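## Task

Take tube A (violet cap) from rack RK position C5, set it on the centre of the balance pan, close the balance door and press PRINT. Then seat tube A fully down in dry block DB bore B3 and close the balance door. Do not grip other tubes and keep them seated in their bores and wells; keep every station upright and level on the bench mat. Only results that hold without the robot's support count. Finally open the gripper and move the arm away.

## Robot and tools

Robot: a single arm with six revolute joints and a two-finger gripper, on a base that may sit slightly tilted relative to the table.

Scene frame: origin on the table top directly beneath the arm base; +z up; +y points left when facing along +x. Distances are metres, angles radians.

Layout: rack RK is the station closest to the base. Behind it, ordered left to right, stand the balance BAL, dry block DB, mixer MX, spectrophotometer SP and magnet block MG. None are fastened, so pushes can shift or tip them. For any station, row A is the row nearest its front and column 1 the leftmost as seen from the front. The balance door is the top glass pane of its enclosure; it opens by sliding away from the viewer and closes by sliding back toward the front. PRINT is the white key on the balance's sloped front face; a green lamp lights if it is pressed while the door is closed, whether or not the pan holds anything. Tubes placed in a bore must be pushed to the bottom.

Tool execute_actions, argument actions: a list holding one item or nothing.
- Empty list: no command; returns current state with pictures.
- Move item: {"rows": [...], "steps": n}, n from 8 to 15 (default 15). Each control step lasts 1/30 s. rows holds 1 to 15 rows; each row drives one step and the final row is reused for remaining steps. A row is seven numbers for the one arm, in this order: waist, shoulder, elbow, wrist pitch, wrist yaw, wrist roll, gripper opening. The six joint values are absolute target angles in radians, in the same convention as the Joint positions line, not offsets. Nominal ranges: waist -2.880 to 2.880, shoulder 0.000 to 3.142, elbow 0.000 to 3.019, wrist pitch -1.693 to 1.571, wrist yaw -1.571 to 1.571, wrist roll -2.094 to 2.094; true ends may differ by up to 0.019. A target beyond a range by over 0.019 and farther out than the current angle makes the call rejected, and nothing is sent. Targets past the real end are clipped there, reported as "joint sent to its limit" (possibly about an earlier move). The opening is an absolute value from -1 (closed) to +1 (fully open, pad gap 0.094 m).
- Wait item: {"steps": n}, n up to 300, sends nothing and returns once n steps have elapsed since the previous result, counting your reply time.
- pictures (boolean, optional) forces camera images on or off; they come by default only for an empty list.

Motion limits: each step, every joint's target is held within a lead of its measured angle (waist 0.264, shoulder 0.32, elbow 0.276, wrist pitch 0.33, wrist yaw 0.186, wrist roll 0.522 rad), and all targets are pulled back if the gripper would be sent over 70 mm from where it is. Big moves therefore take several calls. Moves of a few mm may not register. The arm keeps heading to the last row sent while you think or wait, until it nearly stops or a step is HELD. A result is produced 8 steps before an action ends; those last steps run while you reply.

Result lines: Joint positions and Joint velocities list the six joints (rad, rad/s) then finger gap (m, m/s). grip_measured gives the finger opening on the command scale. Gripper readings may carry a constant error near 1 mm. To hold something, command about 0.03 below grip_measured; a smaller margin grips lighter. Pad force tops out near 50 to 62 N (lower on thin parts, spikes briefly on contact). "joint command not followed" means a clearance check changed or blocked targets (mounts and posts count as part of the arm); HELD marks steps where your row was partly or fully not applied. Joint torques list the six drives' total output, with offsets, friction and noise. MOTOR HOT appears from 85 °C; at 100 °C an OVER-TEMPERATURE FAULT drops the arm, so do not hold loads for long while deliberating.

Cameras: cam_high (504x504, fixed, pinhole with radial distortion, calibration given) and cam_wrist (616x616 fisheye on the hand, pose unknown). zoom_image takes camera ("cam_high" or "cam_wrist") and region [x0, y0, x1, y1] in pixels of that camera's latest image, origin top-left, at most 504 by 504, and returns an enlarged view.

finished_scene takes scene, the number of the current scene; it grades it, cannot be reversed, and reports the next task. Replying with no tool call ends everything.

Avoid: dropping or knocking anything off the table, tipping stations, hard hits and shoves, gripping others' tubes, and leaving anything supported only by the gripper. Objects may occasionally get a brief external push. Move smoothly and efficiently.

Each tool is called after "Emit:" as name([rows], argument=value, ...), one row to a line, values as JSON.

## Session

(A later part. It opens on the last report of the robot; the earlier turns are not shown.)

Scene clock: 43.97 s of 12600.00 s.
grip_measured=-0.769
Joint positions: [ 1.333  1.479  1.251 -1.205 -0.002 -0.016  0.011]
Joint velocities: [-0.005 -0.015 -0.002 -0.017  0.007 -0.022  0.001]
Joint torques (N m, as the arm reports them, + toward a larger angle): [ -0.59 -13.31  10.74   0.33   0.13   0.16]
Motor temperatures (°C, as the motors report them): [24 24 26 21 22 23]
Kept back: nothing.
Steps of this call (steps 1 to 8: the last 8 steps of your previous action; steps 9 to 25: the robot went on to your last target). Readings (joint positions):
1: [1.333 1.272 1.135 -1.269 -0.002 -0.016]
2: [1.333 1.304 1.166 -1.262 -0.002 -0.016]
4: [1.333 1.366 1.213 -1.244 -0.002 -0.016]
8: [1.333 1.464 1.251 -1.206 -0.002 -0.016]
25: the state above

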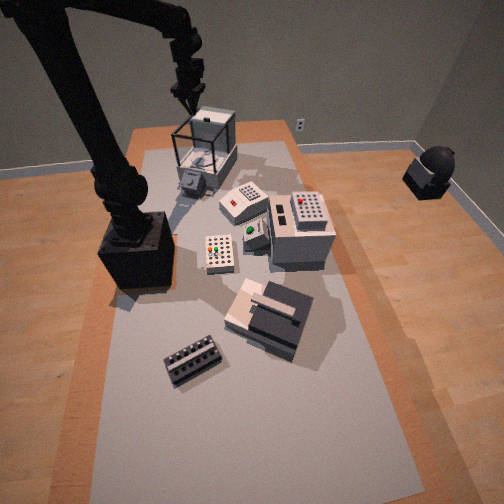

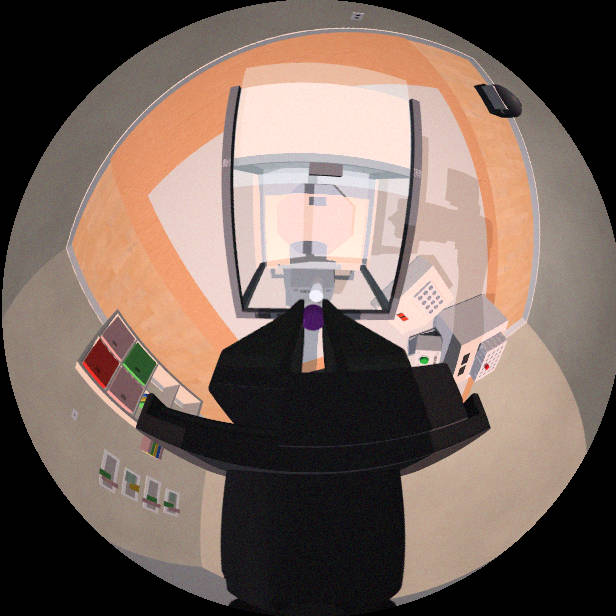

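Emit:
execute_actions([
  {"rows":[[1.32,1.49,1.31,-1.2,0,0,-0.79],[1.32,1.51,1.33,-1.2,0,0,-0.79],[1.32,1.53,1.35,-1.2,0,0,-0.79],[1.32,1.55,1.36,-1.2,0,0,-0.79],[1.32,1.56,1.35,-1.18,0,0,-0.79],[1.32,1.57,1.33,-1.16,0,0,-0.79],[1.32,1.58,1.31,-1.14,0,0,-0.79],[1.32,1.59,1.3,-1.12,0,0,-0.79],[1.32,1.6,1.29,-1.1,0,0,-0.79],[1.32,1.61,1.28,-1.07,0,0,-0.79],[1.32,1.62,1.27,-1.05,0,0,-0.79],[1.32,1.63,1.26,-1.03,0,0,-0.79],[1.32,1.635,1.25,-1.005,0,0,-0.79]]},
])

Emit:
execute_actions([
  {"steps":25},
], pictures=true)

Emit:
zoom_image(camera="cam_high", region=[140, 40, 280, 200])

Scene clock: 45.70 s of 12600.00 s.
grip_measured=-0.769
Joint positions: [ 1.333  1.54   1.301 -1.176 -0.002 -0.016  0.011]
Joint velocities: [-0.015  0.337 -0.012  0.535  0.007 -0.051  0.001]
Joint torques (N m, as the arm reports them, + toward a larger angle): [ -0.61 -11.34   8.48  -0.07   0.11   0.16]
Motor temperatures (°C, as the motors report them): [24 24 27 21 22 23]
Steps of this call (steps 1 to 15: the robot went on to your last target; steps 16 to 45: nothing new was sent; steps 46 to 52: the first 7 steps of this action). Readings (joint positions):
46: [1.333 1.479 1.251 -1.205 -0.002 -0.016]
47: [1.333 1.482 1.254 -1.205 -0.002 -0.016]
49: [1.333 1.499 1.275 -1.205 -0.002 -0.016]
52: the state above

Scene clock: 46.53 s of 12600.00 s.
grip_measured=-0.769
Joint positions: [ 1.333  1.652  1.233 -1.018 -0.002 -0.016  0.011]
Joint velocities: [-0.015 -0.024 -0.012  0.002 -0.022  0.022 -0.   ]
Joint torques (N m, as the arm reports them, + toward a larger angle): [ -0.67 -15.15   8.49   0.53   0.12   0.16]
Motor temperatures (°C, as the motors report them): [24 24 27 21 22 23]
Kept back: nothing.
Steps of this call (steps 1 to 8: the last 8 steps of your previous action; steps 9 to 25: the robot went on to your last target). Readings (joint positions):
1: [1.333 1.552 1.300 -1.160 -0.002 -0.016]
2: [1.333 1.565 1.297 -1.145 -0.002 -0.016]
4: [1.333 1.591 1.285 -1.103 -0.002 -0.016]
8: [1.333 1.636 1.247 -1.030 -0.002 -0.016]
25: the state above

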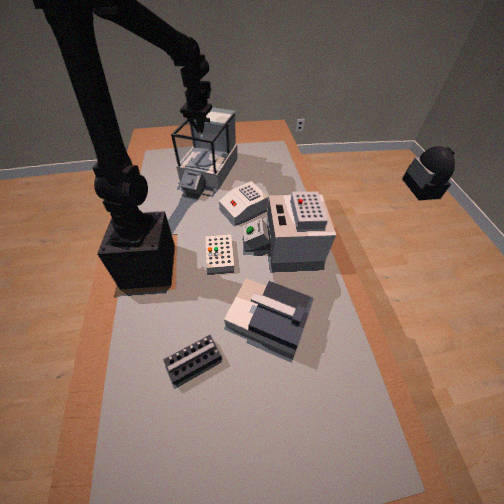

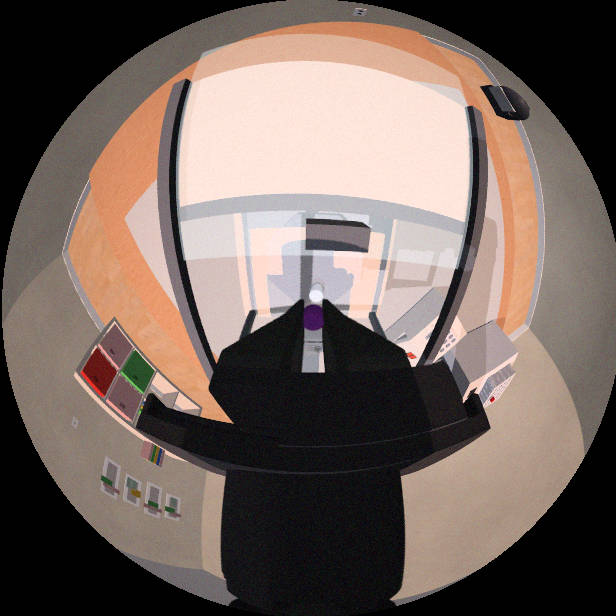

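Region (140, 40, 280, 200) of cam_high's 504x504 image, scaled by 3.150, with more detail than that image has; it fills the left 441 columns of this view, and the rest is white.

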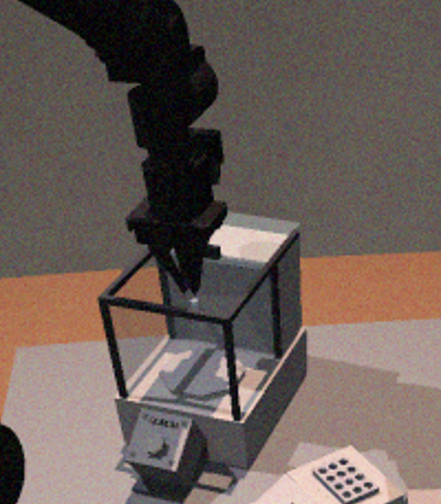

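Emit:
execute_actions([
  {"rows":[[1.32,1.645,1.24,-0.99,0,0,-0.79],[1.32,1.655,1.233,-0.975,0,0,-0.79],[1.32,1.665,1.226,-0.96,0,0,-0.79],[1.32,1.675,1.22,-0.94,0,0,-0.79],[1.32,1.685,1.213,-0.925,0,0,-0.79],[1.32,1.695,1.206,-0.91,0,0,-0.79],[1.32,1.705,1.2,-0.885,0,0,-0.79]]},
])

Emit:
execute_actions([
  {"steps":25},
], pictures=true)

Emit:
zoom_image(camera="cam_high", region=[140, 40, 280, 200])

Scene clock: 47.43 s of 12600.00 s.
grip_measured=-0.769
Joint positions: [ 1.333  1.666  1.213 -0.934 -0.002 -0.016  0.011]
Joint velocities: [ 0.005  0.21  -0.149  0.564 -0.037 -0.007 -0.001]
Joint torques (N m, as the arm reports them, + toward a larger angle): [ -0.66 -11.42   6.86   0.45   0.11   0.15]
Motor temperatures (°C, as the motors report them): [24 24 27 21 22 23]
Steps of this call (steps 1 to 15: the robot went on to your last target; steps 16 to 20: nothing new was sent; steps 21 to 27: the first 7 steps of this action). Readings (joint positions):
21: [1.333 1.652 1.233 -1.015 -0.002 -0.016]
22: [1.333 1.652 1.232 -1.008 -0.002 -0.016]
24: [1.333 1.652 1.226 -0.983 -0.002 -0.016]
27: the state above

Scene clock: 48.27 s of 12600.00 s.
grip_measured=-0.769
Joint positions: [ 1.333  1.715  1.187 -0.897 -0.002 -0.016  0.011]
Joint velocities: [-0.005 -0.015 -0.007  0.002 -0.007  0.022 -0.   ]
Joint torques (N m, as the arm reports them, + toward a larger angle): [ -0.66 -14.8    7.76   0.54   0.11   0.15]
Motor temperatures (°C, as the motors report them): [24 24 27 21 22 23]
Kept back: nothing.
Steps of this call (steps 1 to 8: the last 8 steps of your previous action; steps 9 to 25: the robot went on to your last target). Readings (joint positions):
1: [1.333 1.674 1.208 -0.918 -0.002 -0.016]
2: [1.333 1.683 1.204 -0.909 -0.002 -0.016]
4: [1.333 1.701 1.197 -0.901 -0.002 -0.016]
8: [1.333 1.715 1.187 -0.900 -0.002 -0.016]
25: the state above

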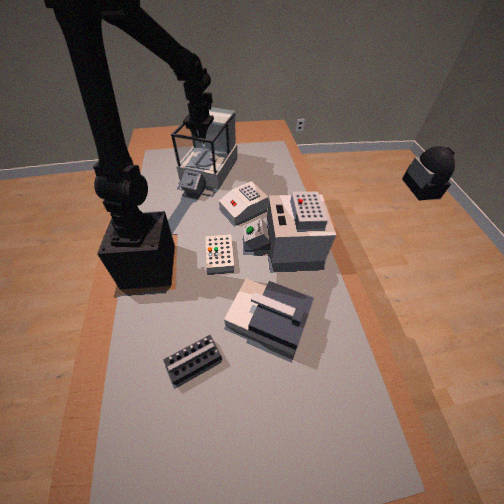

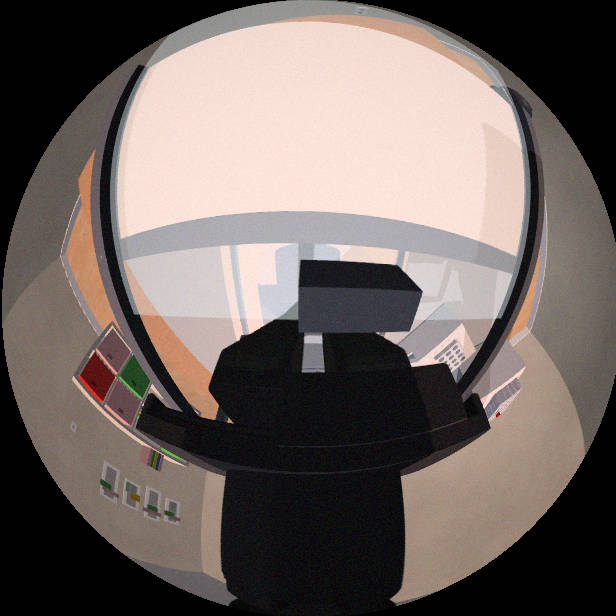

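Region (140, 40, 280, 200) of cam_high's 504x504 image, scaled by 3.150, with more detail than that image has; it fills the left 441 columns of this view, and the rest is white.

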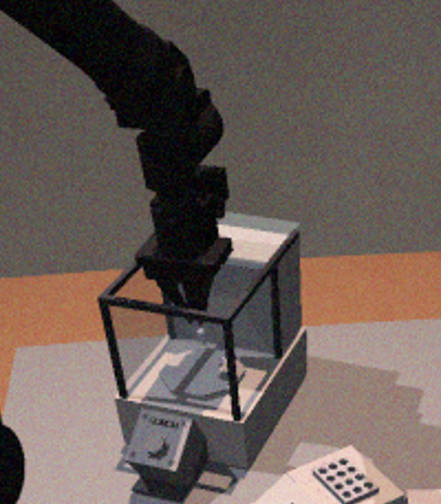

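Emit:
execute_actions([
  {"rows":[[1.32,1.712,1.19,-0.87,0,0,-0.79],[1.32,1.72,1.183,-0.86,0,0,-0.79],[1.32,1.727,1.176,-0.85,0,0,-0.79],[1.32,1.733,1.17,-0.84,0,0,-0.79]]},
])

Emit:
execute_actions([
  {"steps":25},
], pictures=true)

Emit:
zoom_image(camera="cam_high", region=[165, 100, 245, 190])

Scene clock: 49.23 s of 12600.00 s.
grip_measured=-0.769
Joint positions: [ 1.333  1.722  1.169 -0.856 -0.002 -0.016  0.011]
Joint velocities: [ 0.005  0.093 -0.071  0.037 -0.051 -0.007  0.001]
Joint torques (N m, as the arm reports them, + toward a larger angle): [ -0.67 -13.19   7.11   0.57   0.11   0.15]
Motor temperatures (°C, as the motors report them): [24 24 27 21 22 23]
Steps of this call (steps 1 to 15: the robot went on to your last target; steps 16 to 22: nothing new was sent; steps 23 to 29: the first 7 steps of this action). Readings (joint positions):
23: [1.333 1.715 1.187 -0.895 -0.002 -0.016]
24: [1.333 1.715 1.185 -0.889 -0.002 -0.016]
26: [1.333 1.715 1.179 -0.870 -0.002 -0.016]
29: the state above

Scene clock: 50.07 s of 12600.00 s.
grip_measured=-0.769
Joint positions: [ 1.333  1.732  1.162 -0.853 -0.002 -0.016  0.011]
Joint velocities: [ 0.005  0.005  0.017 -0.012 -0.022 -0.066 -0.001]
Joint torques (N m, as the arm reports them, + toward a larger angle): [ -0.69 -13.88   7.12   0.56   0.11   0.15]
Motor temperatures (°C, as the motors report them): [24 24 27 21 22 23]
Kept back: nothing.
Steps of this call (steps 1 to 8: the last 8 steps of your previous action; steps 9 to 25: the robot went on to your last target). Readings (joint positions):
1: [1.333 1.724 1.167 -0.855 -0.002 -0.016]
2: [1.333 1.727 1.165 -0.855 -0.002 -0.016]
4: [1.333 1.731 1.163 -0.855 -0.002 -0.016]
8: [1.333 1.732 1.162 -0.854 -0.002 -0.016]
25: the state above

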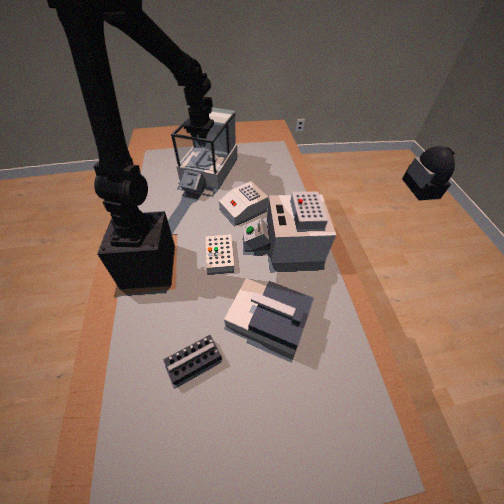

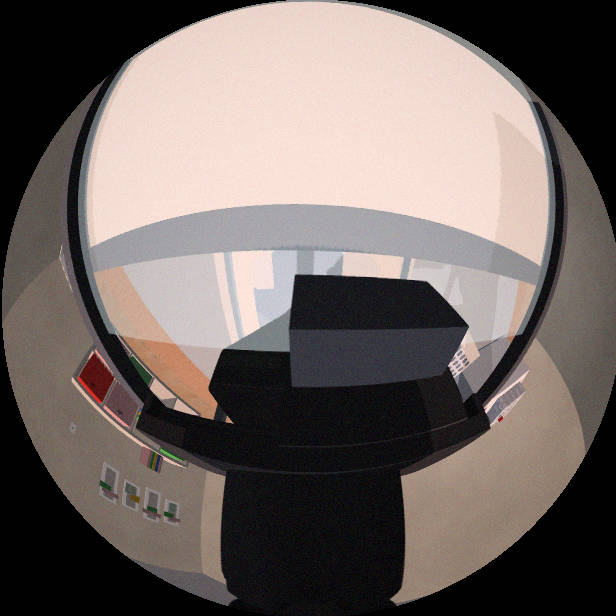

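Region (165, 100, 245, 190) of cam_high's 504x504 image, scaled by 5.600, with more detail than that image has.

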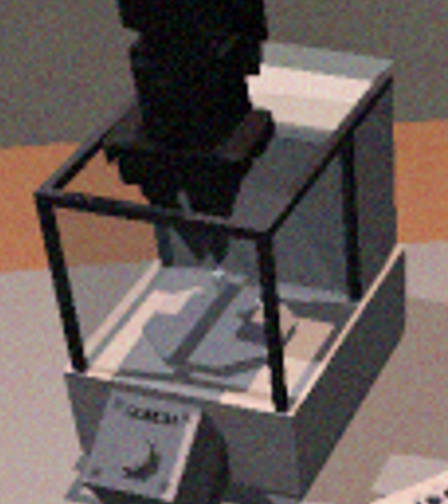

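Emit:
execute_actions([
  {"rows":[[1.30,1.733,1.17,-0.84,0,0,-0.79],[1.30,1.733,1.17,-0.84,0,0,-0.79],[1.30,1.733,1.17,-0.84,0,0,-0.79],[1.30,1.74,1.16,-0.83,0,0,-0.79],[1.30,1.745,1.155,-0.82,0,0,-0.79],[1.30,1.75,1.15,-0.81,0,0,-0.79],[1.30,1.755,1.145,-0.795,0,0,-0.79]]},
])

Emit:
execute_actions([
  {"steps":25},
], pictures=true)

Emit:
zoom_image(camera="cam_high", region=[165, 100, 245, 190])

Scene clock: 51.00 s of 12600.00 s.
grip_measured=-0.769
Joint positions: [ 1.315  1.734  1.153 -0.829 -0.002 -0.016  0.011]
Joint velocities: [-0.073  0.054 -0.12   0.33  -0.007  0.007 -0.   ]
Joint torques (N m, as the arm reports them, + toward a larger angle): [ -0.38 -12.67   6.51   0.56   0.12   0.15]
Motor temperatures (°C, as the motors report them): [24 24 27 21 22 23]
Steps of this call (steps 1 to 15: the robot went on to your last target; steps 16 to 21: nothing new was sent; steps 22 to 28: the first 7 steps of this action). Readings (joint positions):
22: [1.332 1.732 1.162 -0.853 -0.002 -0.016]
23: [1.330 1.732 1.162 -0.853 -0.002 -0.016]
25: [1.324 1.732 1.162 -0.851 -0.002 -0.016]
28: the state above

Scene clock: 51.83 s of 12600.00 s.
grip_measured=-0.769
Joint positions: [ 1.312  1.752  1.139 -0.807 -0.002 -0.016  0.011]
Joint velocities: [-0.005  0.015 -0.017 -0.012  0.007 -0.022  0.001]
Joint torques (N m, as the arm reports them, + toward a larger angle): [ -0.66 -13.78   6.8    0.51   0.12   0.15]
Motor temperatures (°C, as the motors report them): [24 24 27 21 22 23]
Kept back: nothing.
Steps of this call (steps 1 to 8: the last 8 steps of your previous action; steps 9 to 25: the robot went on to your last target). Readings (joint positions):
1: [1.314 1.737 1.149 -0.820 -0.002 -0.016]
2: [1.312 1.740 1.146 -0.815 -0.002 -0.016]
4: [1.312 1.747 1.142 -0.810 -0.002 -0.016]
8: [1.312 1.752 1.139 -0.807 -0.002 -0.016]
25: the state above

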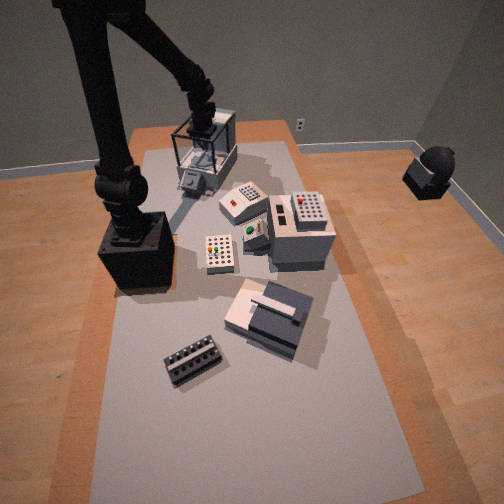

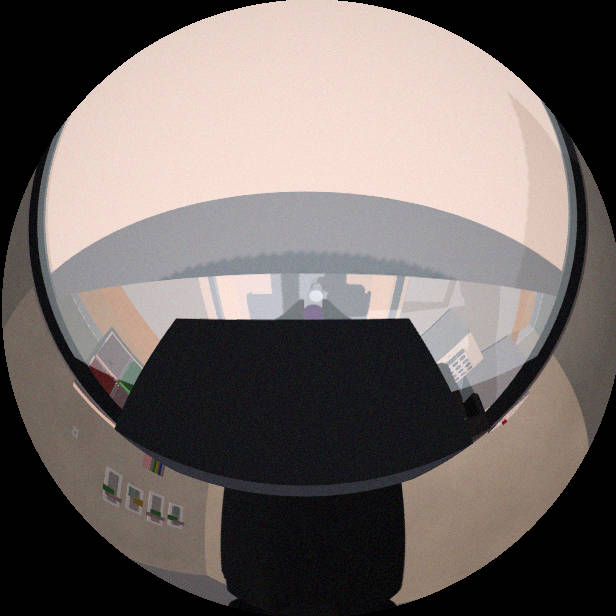

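Region (165, 100, 245, 190) of cam_high's 504x504 image, scaled by 5.600, with more detail than that image has.

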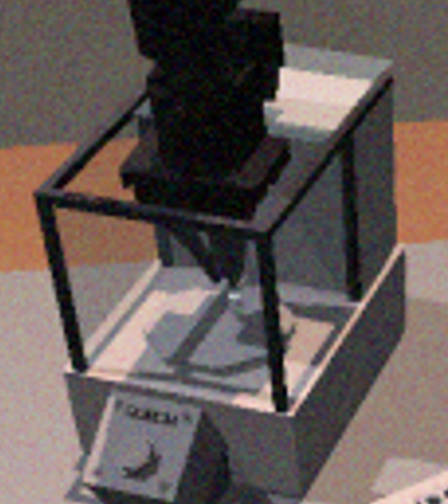

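Emit:
execute_actions([
  {"rows":[[1.30,1.73,1.135,-0.795,0,0,-0.79],[1.30,1.72,1.127,-0.795,0,0,-0.79],[1.30,1.712,1.12,-0.795,0,0,-0.79],[1.30,1.705,1.112,-0.79,0,0,-0.79],[1.30,1.70,1.105,-0.79,0,0,-0.79]]},
])

Emit:
execute_actions([
  {"steps":25},
], pictures=true)

Emit:
zoom_image(camera="cam_high", region=[165, 100, 245, 190])

Scene clock: 52.53 s of 12600.00 s.
grip_measured=-0.769
Joint positions: [ 1.312  1.726  1.106 -0.801 -0.002 -0.015  0.011]
Joint velocities: [-0.005 -0.161 -0.115  0.002 -0.022  0.022 -0.   ]
Joint torques (N m, as the arm reports them, + toward a larger angle): [ -0.65 -14.66   6.82   0.51   0.11   0.14]
Motor temperatures (°C, as the motors report them): [24 24 27 21 22 23]
Steps of this call (steps 1 to 14: the robot went on to your last target; steps 15 to 21: the first 7 steps of this action). Readings (joint positions):
15: [1.312 1.752 1.139 -0.807 -0.002 -0.016]
16: [1.312 1.751 1.137 -0.805 -0.002 -0.016]
18: [1.312 1.742 1.126 -0.803 -0.002 -0.016]
21: the state above

Scene clock: 53.37 s of 12600.00 s.
grip_measured=-0.769
Joint positions: [ 1.312  1.719  1.101 -0.801 -0.002 -0.015  0.011]
Joint velocities: [ 0.005 -0.005 -0.027  0.007 -0.007  0.007  0.   ]
Joint torques (N m, as the arm reports them, + toward a larger angle): [ -0.66 -15.06   6.65   0.51   0.12   0.14]
Motor temperatures (°C, as the motors report them): [24 24 27 21 22 23]
Kept back: nothing.
Steps of this call (steps 1 to 8: the last 8 steps of your previous action; steps 9 to 15: the robot went on to your last target; steps 16 to 25: nothing new was sent). Readings (joint positions):
1: [1.312 1.722 1.103 -0.801 -0.002 -0.015]
2: [1.312 1.720 1.101 -0.801 -0.002 -0.015]
4: [1.312 1.719 1.101 -0.801 -0.002 -0.015]
8: [1.312 1.719 1.101 -0.801 -0.002 -0.015]
25: the state above
The arm was judged still, so your last target was given up. Only a new action makes it travel on or press farther. Fingers that are still opening or closing keep moving.

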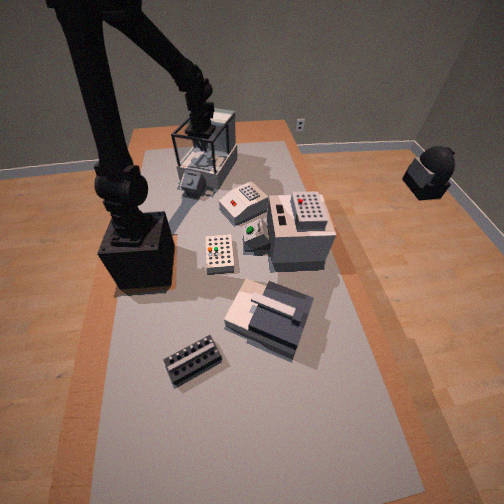

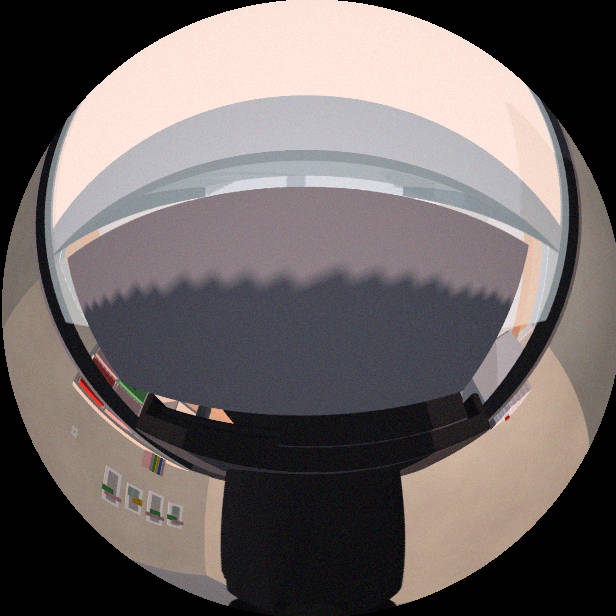

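Region (165, 100, 245, 190) of cam_high's 504x504 image, scaled by 5.600, with more detail than that image has.

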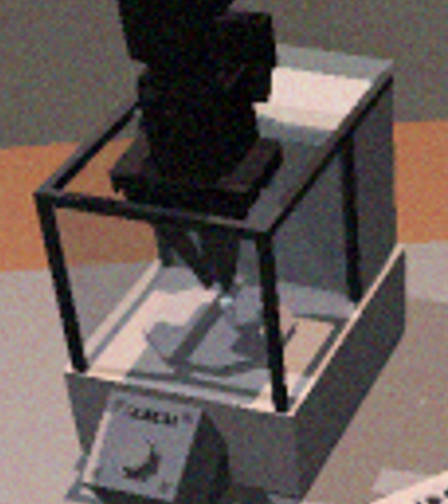

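Emit:
execute_actions([
  {"rows":[[1.30,1.72,1.1,-0.78,0,0,-0.79],[1.30,1.725,1.095,-0.775,0,0,-0.79],[1.30,1.73,1.09,-0.77,0,0,-0.79],[1.30,1.733,1.085,-0.76,0,0,-0.79]]},
])

Emit:
execute_actions([
  {"steps":25},
], pictures=true)

Emit:
zoom_image(camera="cam_high", region=[165, 100, 245, 190])

Scene clock: 53.87 s of 12600.00 s.
grip_measured=-0.769
Joint positions: [ 1.312  1.719  1.089 -0.771 -0.002 -0.015  0.011]
Joint velocities: [ 0.005  0.015 -0.022  0.046 -0.037 -0.007 -0.001]
Joint torques (N m, as the arm reports them, + toward a larger angle): [ -0.63 -12.18   6.08   0.36   0.11   0.14]
Motor temperatures (°C, as the motors report them): [24 24 27 21 22 23]
Steps of this call (steps 1 to 8: nothing new was sent; steps 9 to 15: the first 7 steps of this action). Readings (joint positions):
9: [1.312 1.719 1.100 -0.799 -0.002 -0.015]
10: [1.312 1.719 1.098 -0.795 -0.002 -0.015]
12: [1.312 1.719 1.093 -0.784 -0.002 -0.015]
15: the state above

Scene clock: 54.70 s of 12600.00 s.
grip_measured=-0.769
Joint positions: [ 1.312  1.719  1.088 -0.768 -0.002 -0.015  0.011]
Joint velocities: [-0.005 -0.005 -0.002  0.007 -0.007 -0.022 -0.001]
Joint torques (N m, as the arm reports them, + toward a larger angle): [ -0.62 -12.35   6.06   0.46   0.11   0.15]
Motor temperatures (°C, as the motors report them): [24 24 27 21 22 23]
Kept back: nothing.
Steps of this call (steps 1 to 8: the last 8 steps of your previous action; steps 9 to 15: the robot went on to your last target; steps 16 to 25: nothing new was sent). Readings (joint positions):
1: [1.312 1.719 1.089 -0.770 -0.002 -0.015]
2: [1.312 1.719 1.089 -0.769 -0.002 -0.015]
4: [1.312 1.719 1.088 -0.768 -0.002 -0.015]
8: [1.312 1.719 1.088 -0.768 -0.002 -0.015]
25: the state above
The arm was judged still, so your last target was given up. Only a new action makes it travel on or press farther. Fingers that are still opening or closing keep moving.

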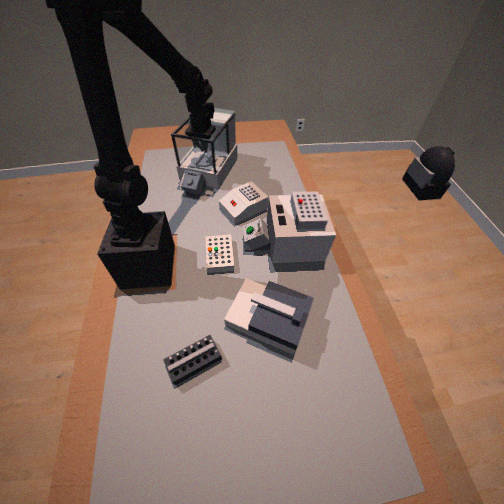

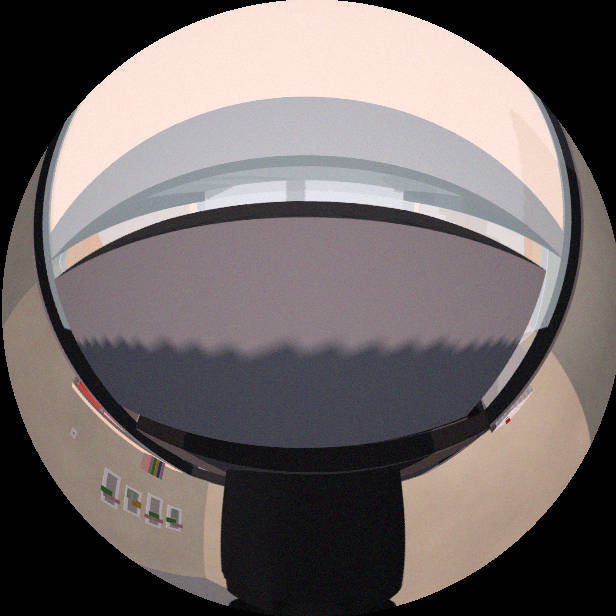

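Region (165, 100, 245, 190) of cam_high's 504x504 image, scaled by 5.600, with more detail than that image has.

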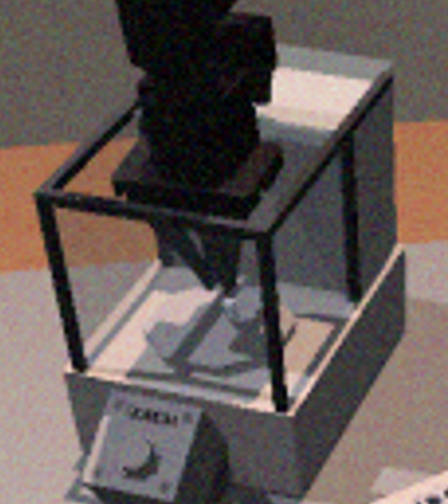

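Emit:
execute_actions([
  {"rows":[[1.30,1.69,1.11,-0.81,0,0,-0.79],[1.30,1.69,1.11,-0.81,0,0,-0.79],[1.30,1.69,1.11,-0.81,0,0,-0.79],[1.30,1.69,1.11,-0.81,0,0,-0.79],[1.30,1.69,1.11,-0.81,0,0.5,-0.79]]},
])

Emit:
execute_actions([
  {"steps":30},
], pictures=true)

Emit:
zoom_image(camera="cam_high", region=[165, 100, 245, 190])

Scene clock: 55.53 s of 12600.00 s.
grip_measured=-0.769
Joint positions: [ 1.312  1.71   1.088 -0.799 -0.002  0.215  0.011]
Joint velocities: [-0.005  0.005  0.012 -0.022 -0.007  1.795 -0.001]
Joint torques (N m, as the arm reports them, + toward a larger angle): [ -0.62 -14.79   7.97  -0.14   0.13   0.12]
Motor temperatures (°C, as the motors report them): [24 24 27 21 22 23]
Steps of this call (steps 1 to 18: nothing new was sent; steps 19 to 25: the first 7 steps of this action). Readings (joint positions):
19: [1.312 1.718 1.088 -0.772 -0.002 -0.015]
20: [1.312 1.716 1.088 -0.779 -0.002 -0.015]
22: [1.312 1.712 1.088 -0.792 -0.002 -0.014]
25: the state above

Scene clock: 56.53 s of 12600.00 s.
grip_measured=-0.769
Joint positions: [ 1.312  1.71   1.088 -0.801 -0.002  0.484  0.011]
Joint velocities: [ 0.005  0.015 -0.012 -0.002 -0.022  0.037  0.   ]
Joint torques (N m, as the arm reports them, + toward a larger angle): [ -0.6  -14.87   7.9   -0.19   0.15   0.14]
Motor temperatures (°C, as the motors report them): [24 24 27 21 22 23]
Kept back: nothing.
Steps of this call (steps 1 to 8: the last 8 steps of your previous action; steps 9 to 30: the robot went on to your last target). Readings (joint positions):
1: [1.312 1.710 1.088 -0.800 -0.002 0.269]
2: [1.312 1.710 1.088 -0.800 -0.002 0.313]
4: [1.312 1.710 1.088 -0.801 -0.002 0.375]
8: [1.312 1.710 1.088 -0.801 -0.002 0.440]
30: the state above
The arm was judged still, so your last target was given up. Only a new action makes it travel on or press farther. Fingers that are still opening or closing keep moving.

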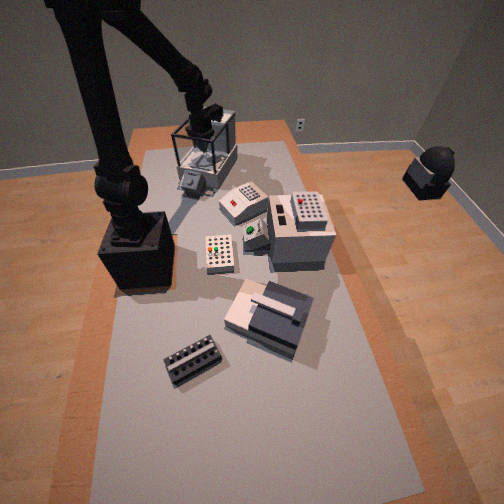

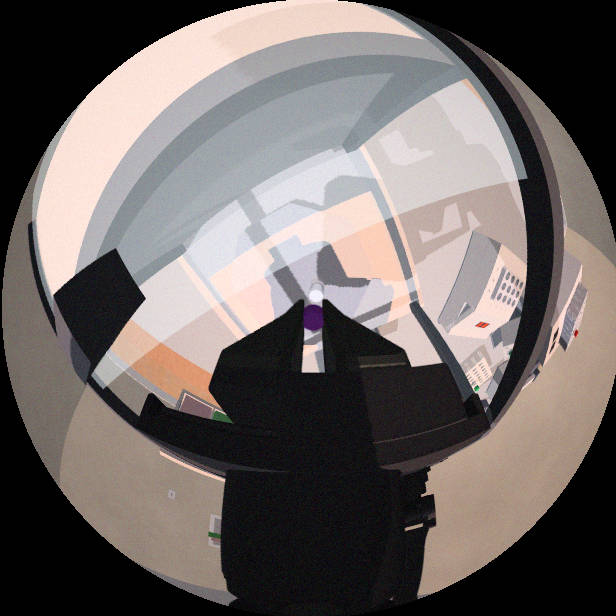

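Region (165, 100, 245, 190) of cam_high's 504x504 image, scaled by 5.600, with more detail than that image has.

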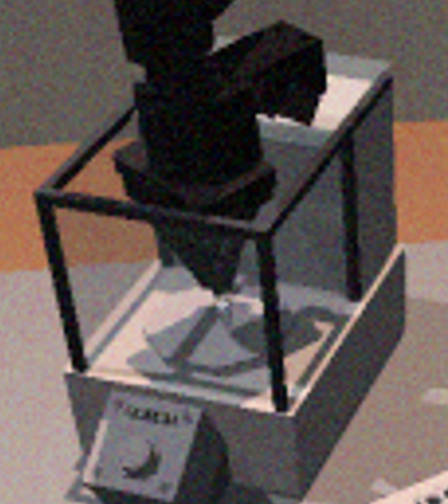

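Emit:
execute_actions([
  {"rows":[[1.30,1.72,1.09,-0.78,0,0.5,-0.79],[1.30,1.73,1.087,-0.77,0,0.5,-0.79],[1.30,1.735,1.084,-0.76,0,0.5,-0.79],[1.30,1.74,1.08,-0.75,0,0.5,-0.79]]},
])

Emit:
execute_actions([
  {"steps":30},
], pictures=true)

Emit:
zoom_image(camera="cam_high", region=[165, 100, 245, 190])

Scene clock: 57.13 s of 12600.00 s.
grip_measured=-0.769
Joint positions: [ 1.312  1.72   1.084 -0.768 -0.     0.484  0.011]
Joint velocities: [-0.005 -0.005  0.017 -0.002  0.051 -0.051  0.001]
Joint torques (N m, as the arm reports them, + toward a larger angle): [ -0.62 -11.76   6.08   0.75   0.05   0.14]
Motor temperatures (°C, as the motors report them): [24 24 27 21 22 23]
Steps of this call (steps 1 to 11: nothing new was sent; steps 12 to 18: the first 7 steps of this action). Readings (joint positions):
12: [1.312 1.710 1.088 -0.800 -0.002 0.484]
13: [1.312 1.711 1.087 -0.795 -0.002 0.484]
15: [1.312 1.716 1.085 -0.780 -0.002 0.484]
18: the state above

Scene clock: 58.13 s of 12600.00 s.
grip_measured=-0.769
Joint positions: [ 1.312  1.72   1.084 -0.766 -0.     0.485  0.011]
Joint velocities: [-0.005  0.005 -0.012  0.002  0.022  0.037 -0.001]
Joint torques (N m, as the arm reports them, + toward a larger angle): [ -0.66 -11.75   6.03   0.71   0.09   0.14]
Motor temperatures (°C, as the motors report them): [24 24 27 21 22 23]
Kept back: nothing.
Steps of this call (steps 1 to 8: the last 8 steps of your previous action; steps 9 to 15: the robot went on to your last target; steps 16 to 30: nothing new was sent). Readings (joint positions):
1: [1.312 1.720 1.084 -0.767 -0.000 0.484]
2: [1.312 1.720 1.084 -0.766 -0.000 0.484]
4: [1.312 1.720 1.084 -0.766 -0.000 0.485]
8: [1.312 1.720 1.084 -0.766 -0.000 0.485]
30: the state above
The arm was judged still, so your last target was given up. Only a new action makes it travel on or press farther. Fingers that are still opening or closing keep moving.

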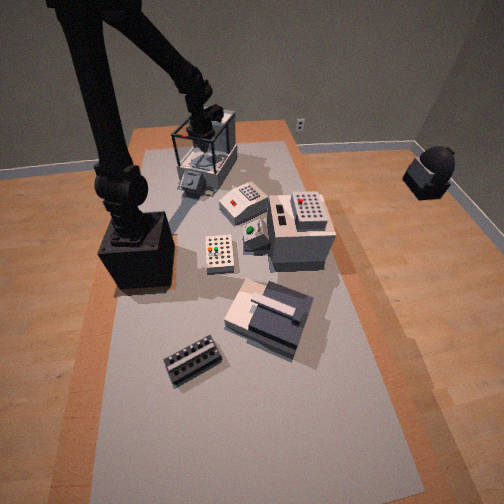

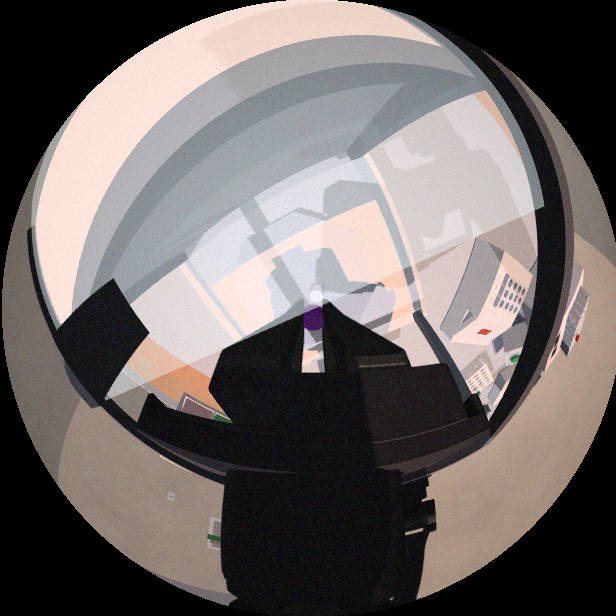

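Region (165, 100, 245, 190) of cam_high's 504x504 image, scaled by 5.600, with more detail than that image has.

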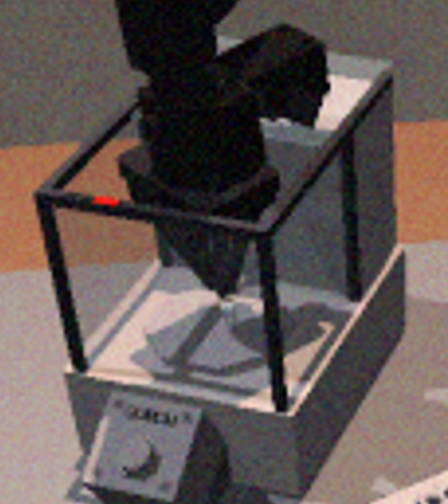

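Emit:
execute_actions([
  {"rows":[[1.30,1.715,1.095,-0.775,0,0.5,-0.79],[1.30,1.715,1.095,-0.775,0,0.5,-0.79],[1.30,1.715,1.095,-0.775,0,0.5,-0.76],[1.30,1.715,1.095,-0.775,0,0.5,-0.74],[1.30,1.715,1.095,-0.775,0,0.5,-0.7],[1.30,1.715,1.095,-0.775,0,0.5,-0.6],[1.30,1.715,1.095,-0.775,0,0.5,-0.5]]},
])

Emit:
execute_actions([
  {"rows":[[1.30,1.69,1.12,-0.8,0,0.5,-0.5],[1.30,1.68,1.13,-0.82,0,0.5,-0.5],[1.30,1.67,1.14,-0.84,0,0.5,-0.5],[1.30,1.66,1.15,-0.86,0,0.5,-0.5],[1.30,1.65,1.16,-0.88,0,0.5,-0.5],[1.30,1.64,1.17,-0.9,0,0.5,-0.5],[1.30,1.63,1.18,-0.92,0,0.5,-0.5],[1.30,1.62,1.19,-0.94,0,0.5,-0.5],[1.30,1.61,1.2,-0.96,0,0.5,-0.5],[1.30,1.6,1.21,-0.98,0,0.5,-0.5],[1.30,1.59,1.225,-1.0,0,0.5,-0.5],[1.30,1.58,1.24,-1.02,0,0.4,-0.5],[1.30,1.57,1.255,-1.04,0,0.3,-0.5],[1.30,1.56,1.27,-1.06,0,0.2,-0.5],[1.30,1.55,1.29,-1.08,0,0,-1]]},
])

Emit:
execute_actions([
  {"steps":30},
], pictures=true)

Scene clock: 59.27 s of 12600.00 s.
grip_measured=-0.548
Joint positions: [ 1.312  1.719  1.084 -0.767 -0.     0.485  0.021]
Joint velocities: [-0.005 -0.015 -0.032 -0.022 -0.037  0.022  0.093]
Joint torques (N m, as the arm reports them, + toward a larger angle): [ -0.26 -13.8    7.15  -0.08   0.09   0.15]
Motor temperatures (°C, as the motors report them): [24 24 27 21 22 23]
Steps of this call (steps 1 to 27: nothing new was sent; steps 28 to 34: the first 7 steps of this action). Readings (joint positions):
28: [1.312 1.719 1.084 -0.766 -0.000 0.485]
29: [1.312 1.719 1.084 -0.766 -0.000 0.485]
31: [1.312 1.719 1.084 -0.766 -0.000 0.485]
34: the state above

Scene clock: 59.77 s of 12600.00 s.
grip_measured=-0.502
Joint positions: [ 1.312  1.691  1.108 -0.87  -0.     0.485  0.023]
Joint velocities: [-0.005 -0.288  0.247 -0.603 -0.007  0.022  0.   ]
Joint torques (N m, as the arm reports them, + toward a larger angle): [ -0.59 -16.8   10.6    0.04   0.08   0.15]
Motor temperatures (°C, as the motors report them): [24 24 27 21 22 23]
Steps of this call (steps 1 to 8: the last 8 steps of your previous action; steps 9 to 15: the first 7 steps of this action). Readings (joint positions):
9: [1.312 1.719 1.084 -0.772 -0.000 0.485]
10: [1.312 1.717 1.085 -0.782 -0.000 0.485]
12: [1.312 1.710 1.087 -0.815 -0.000 0.485]
15: the state above

Scene clock: 60.77 s of 12600.00 s.
grip_measured=-0.982
Joint positions: [ 1.312  1.547  1.258 -1.071 -0.     0.018  0.001]
Joint velocities: [ 0.005  0.005 -0.007 -0.007 -0.066 -0.095 -0.001]
Joint torques (N m, as the arm reports them, + toward a larger angle): [ -0.59 -12.48   9.99  -0.07   0.05  -0.23]
Motor temperatures (°C, as the motors report them): [24 24 27 21 22 23]
Kept back: nothing.
Steps of this call (steps 1 to 8: the last 8 steps of your previous action; steps 9 to 30: the robot went on to your last target). Readings (joint positions):
1: [1.312 1.680 1.117 -0.891 -0.000 0.485]
2: [1.312 1.668 1.127 -0.912 -0.000 0.485]
4: [1.312 1.641 1.149 -0.953 -0.000 0.485]
8: [1.312 1.590 1.208 -1.033 -0.000 0.337]
30: the state above

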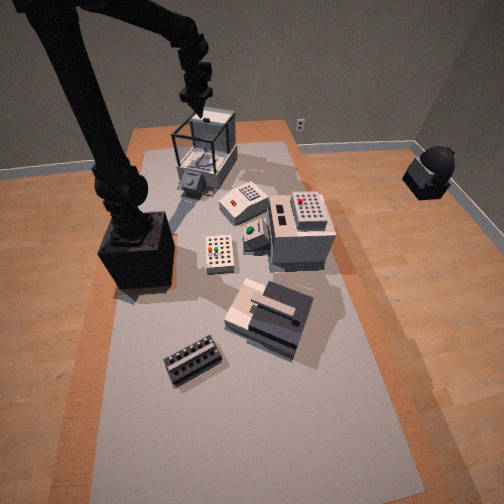

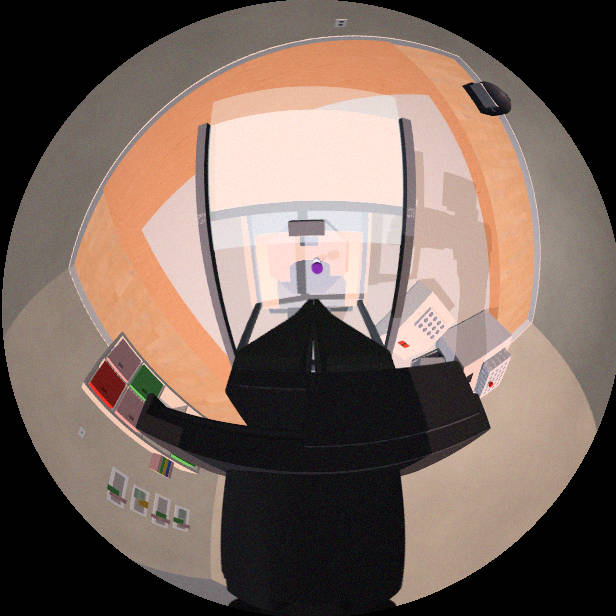

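Emit:
execute_actions([
  {"rows":[[1.325,1.57,1.33,-1.08,0,0,-1],[1.325,1.59,1.36,-1.08,0,0,-1],[1.325,1.61,1.39,-1.08,0,0,-1],[1.325,1.63,1.415,-1.08,0,0,-1],[1.325,1.65,1.44,-1.08,0,0,-1],[1.325,1.67,1.46,-1.08,0,0,-1],[1.325,1.68,1.47,-1.07,0,0,-1],[1.325,1.68,1.47,-1.07,0,0,-1],[1.325,1.68,1.47,-1.07,0,0,-1],[1.325,1.69,1.45,-1.04,0,0,-1],[1.325,1.70,1.43,-1.01,0,0,-1],[1.325,1.71,1.41,-0.98,0,0,-1]]},
])

Emit:
execute_actions([
  {"steps":30},
], pictures=true)

Emit:
zoom_image(camera="cam_high", region=[165, 80, 255, 190])

Scene clock: 61.60 s of 12600.00 s.
grip_measured=-0.982
Joint positions: [ 1.312  1.64   1.389 -1.08  -0.     0.016  0.001]
Joint velocities: [-0.005  0.611  0.794  0.042  0.081 -0.066 -0.   ]
Joint torques (N m, as the arm reports them, + toward a larger angle): [  1.15 -14.1   10.4    0.52   0.06  -0.22]
Motor temperatures (°C, as the motors report them): [24 24 27 21 22 23]
Steps of this call (steps 1 to 15: the robot went on to your last target; steps 16 to 18: nothing new was sent; steps 19 to 25: the first 7 steps of this action). Readings (joint positions):
19: [1.312 1.549 1.260 -1.072 -0.000 0.016]
20: [1.312 1.553 1.267 -1.075 -0.000 0.016]
22: [1.312 1.578 1.304 -1.080 -0.000 0.016]
25: the state above

Scene clock: 62.60 s of 12600.00 s.
grip_measured=-0.982
Joint positions: [ 1.312  1.715  1.399 -0.994 -0.     0.016  0.001]
Joint velocities: [-0.005 -0.024 -0.002  0.002 -0.007 -0.007 -0.001]
Joint torques (N m, as the arm reports them, + toward a larger angle): [  1.09 -15.45   8.68   0.8    0.06  -0.22]
Motor temperatures (°C, as the motors report them): [24 24 27 21 22 23]
Kept back: nothing.
Steps of this call (steps 1 to 8: the last 8 steps of your previous action; steps 9 to 30: the robot went on to your last target). Readings (joint positions):
1: [1.312 1.659 1.412 -1.077 -0.000 0.016]
2: [1.312 1.672 1.426 -1.073 -0.000 0.016]
4: [1.312 1.685 1.427 -1.053 -0.000 0.016]
8: [1.312 1.704 1.407 -1.001 -0.000 0.016]
30: the state above
The arm was judged still, so your last target was given up. Only a new action makes it travel on or press farther. Fingers that are still opening or closing keep moving.

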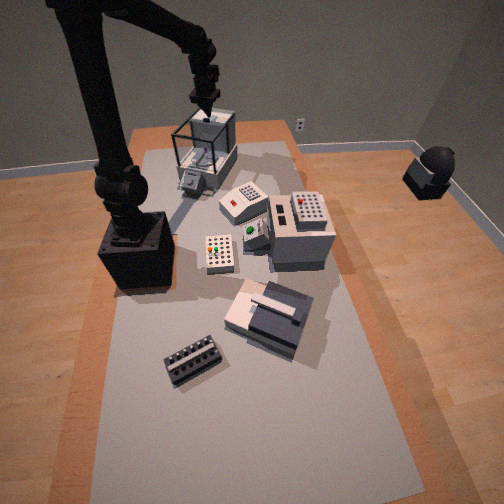

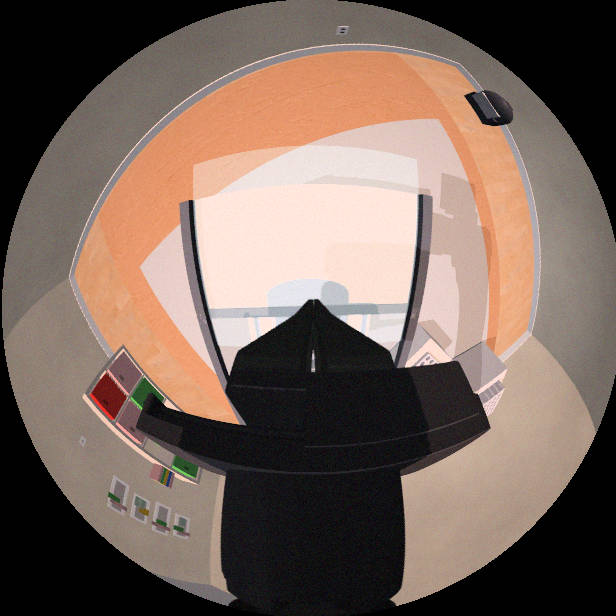

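Region (165, 80, 255, 190) of cam_high's 504x504 image, scaled by 4.582, with more detail than that image has; it fills the left 412 columns of this view, and the rest is white.

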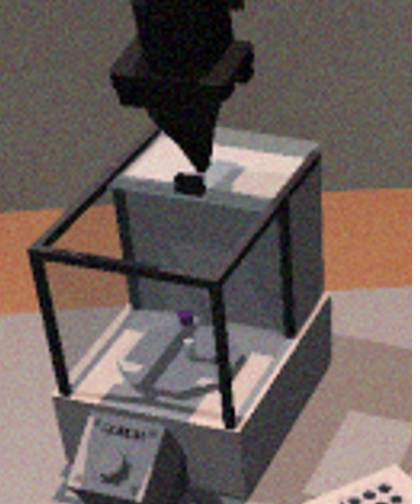

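Emit:
execute_actions([
  {"rows":[[1.325,1.72,1.395,-0.965,0,0,-1],[1.325,1.725,1.39,-0.96,0,0,-1],[1.325,1.725,1.39,-0.96,0,0,-1],[1.325,1.725,1.39,-0.96,0,0,-1],[1.325,1.725,1.39,-0.96,0,0,-1],[1.325,1.70,1.375,-0.96,0,0,-1],[1.325,1.685,1.36,-0.96,0,0,-1],[1.325,1.675,1.345,-0.96,0,0,-1],[1.325,1.665,1.33,-0.96,0,0,-1],[1.325,1.655,1.315,-0.96,0,0,-1],[1.325,1.645,1.30,-0.96,0,0,-1],[1.325,1.635,1.287,-0.96,0,0,-1]]},
])

Emit:
execute_actions([
  {"steps":25},
], pictures=true)

Emit:
zoom_image(camera="cam_high", region=[165, 80, 255, 190])

Scene clock: 63.43 s of 12600.00 s.
grip_measured=-0.982
Joint positions: [ 1.312  1.716  1.376 -0.972 -0.     0.016  0.001]
Joint velocities: [ 0.005 -0.073 -0.212  0.076 -0.007 -0.051  0.   ]
Joint torques (N m, as the arm reports them, + toward a larger angle): [  1.04 -17.4    7.4    0.6    0.06  -0.22]
Motor temperatures (°C, as the motors report them): [24 24 27 21 22 23]
Steps of this call (steps 1 to 18: nothing new was sent; steps 19 to 25: the first 7 steps of this action). Readings (joint positions):
19: [1.312 1.715 1.397 -0.991 -0.000 0.016]
20: [1.312 1.715 1.394 -0.985 -0.000 0.016]
22: [1.312 1.716 1.389 -0.977 -0.000 0.016]
25: the state above

Scene clock: 64.27 s of 12600.00 s.
grip_measured=-0.982
Joint positions: [ 1.312  1.646  1.285 -0.959 -0.     0.016  0.001]
Joint velocities: [-0.015 -0.005 -0.017 -0.007 -0.007  0.051  0.001]
Joint torques (N m, as the arm reports them, + toward a larger angle): [  1.16 -14.82   7.73   0.26   0.06  -0.22]
Motor temperatures (°C, as the motors report them): [24 25 27 21 22 23]
Kept back: nothing.
Steps of this call (steps 1 to 8: the last 8 steps of your previous action; steps 9 to 25: the robot went on to your last target). Readings (joint positions):
1: [1.312 1.713 1.367 -0.969 -0.000 0.016]
2: [1.312 1.704 1.359 -0.966 -0.000 0.016]
4: [1.312 1.683 1.333 -0.959 -0.000 0.016]
8: [1.312 1.648 1.288 -0.959 -0.000 0.016]
25: the state above

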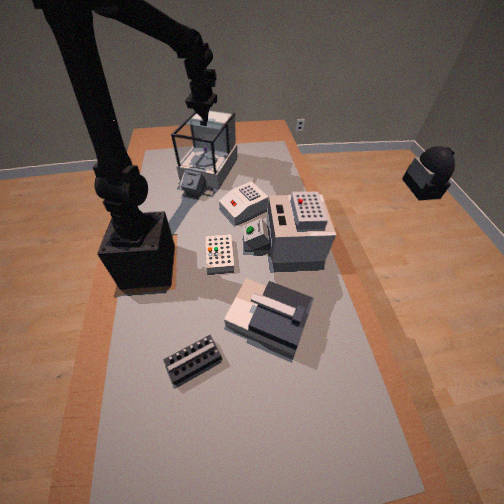

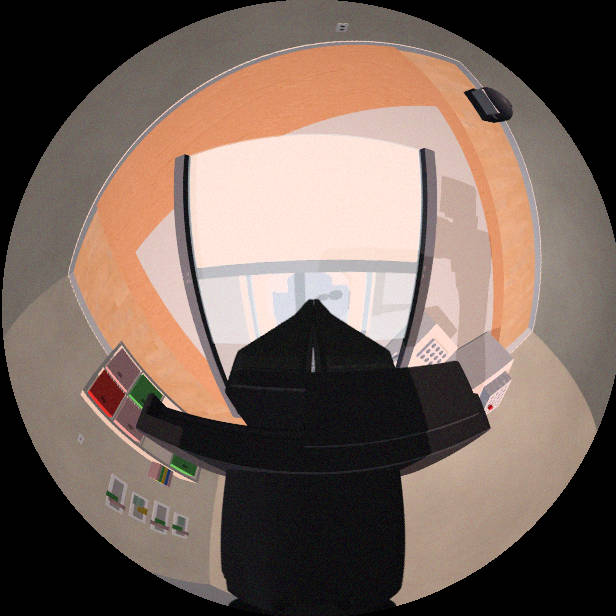

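Region (165, 80, 255, 190) of cam_high's 504x504 image, scaled by 4.582, with more detail than that image has; it fills the left 412 columns of this view, and the rest is white.

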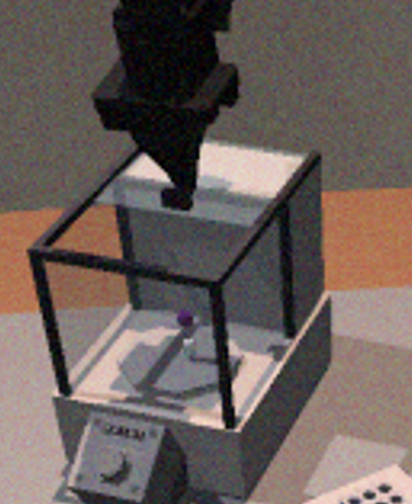

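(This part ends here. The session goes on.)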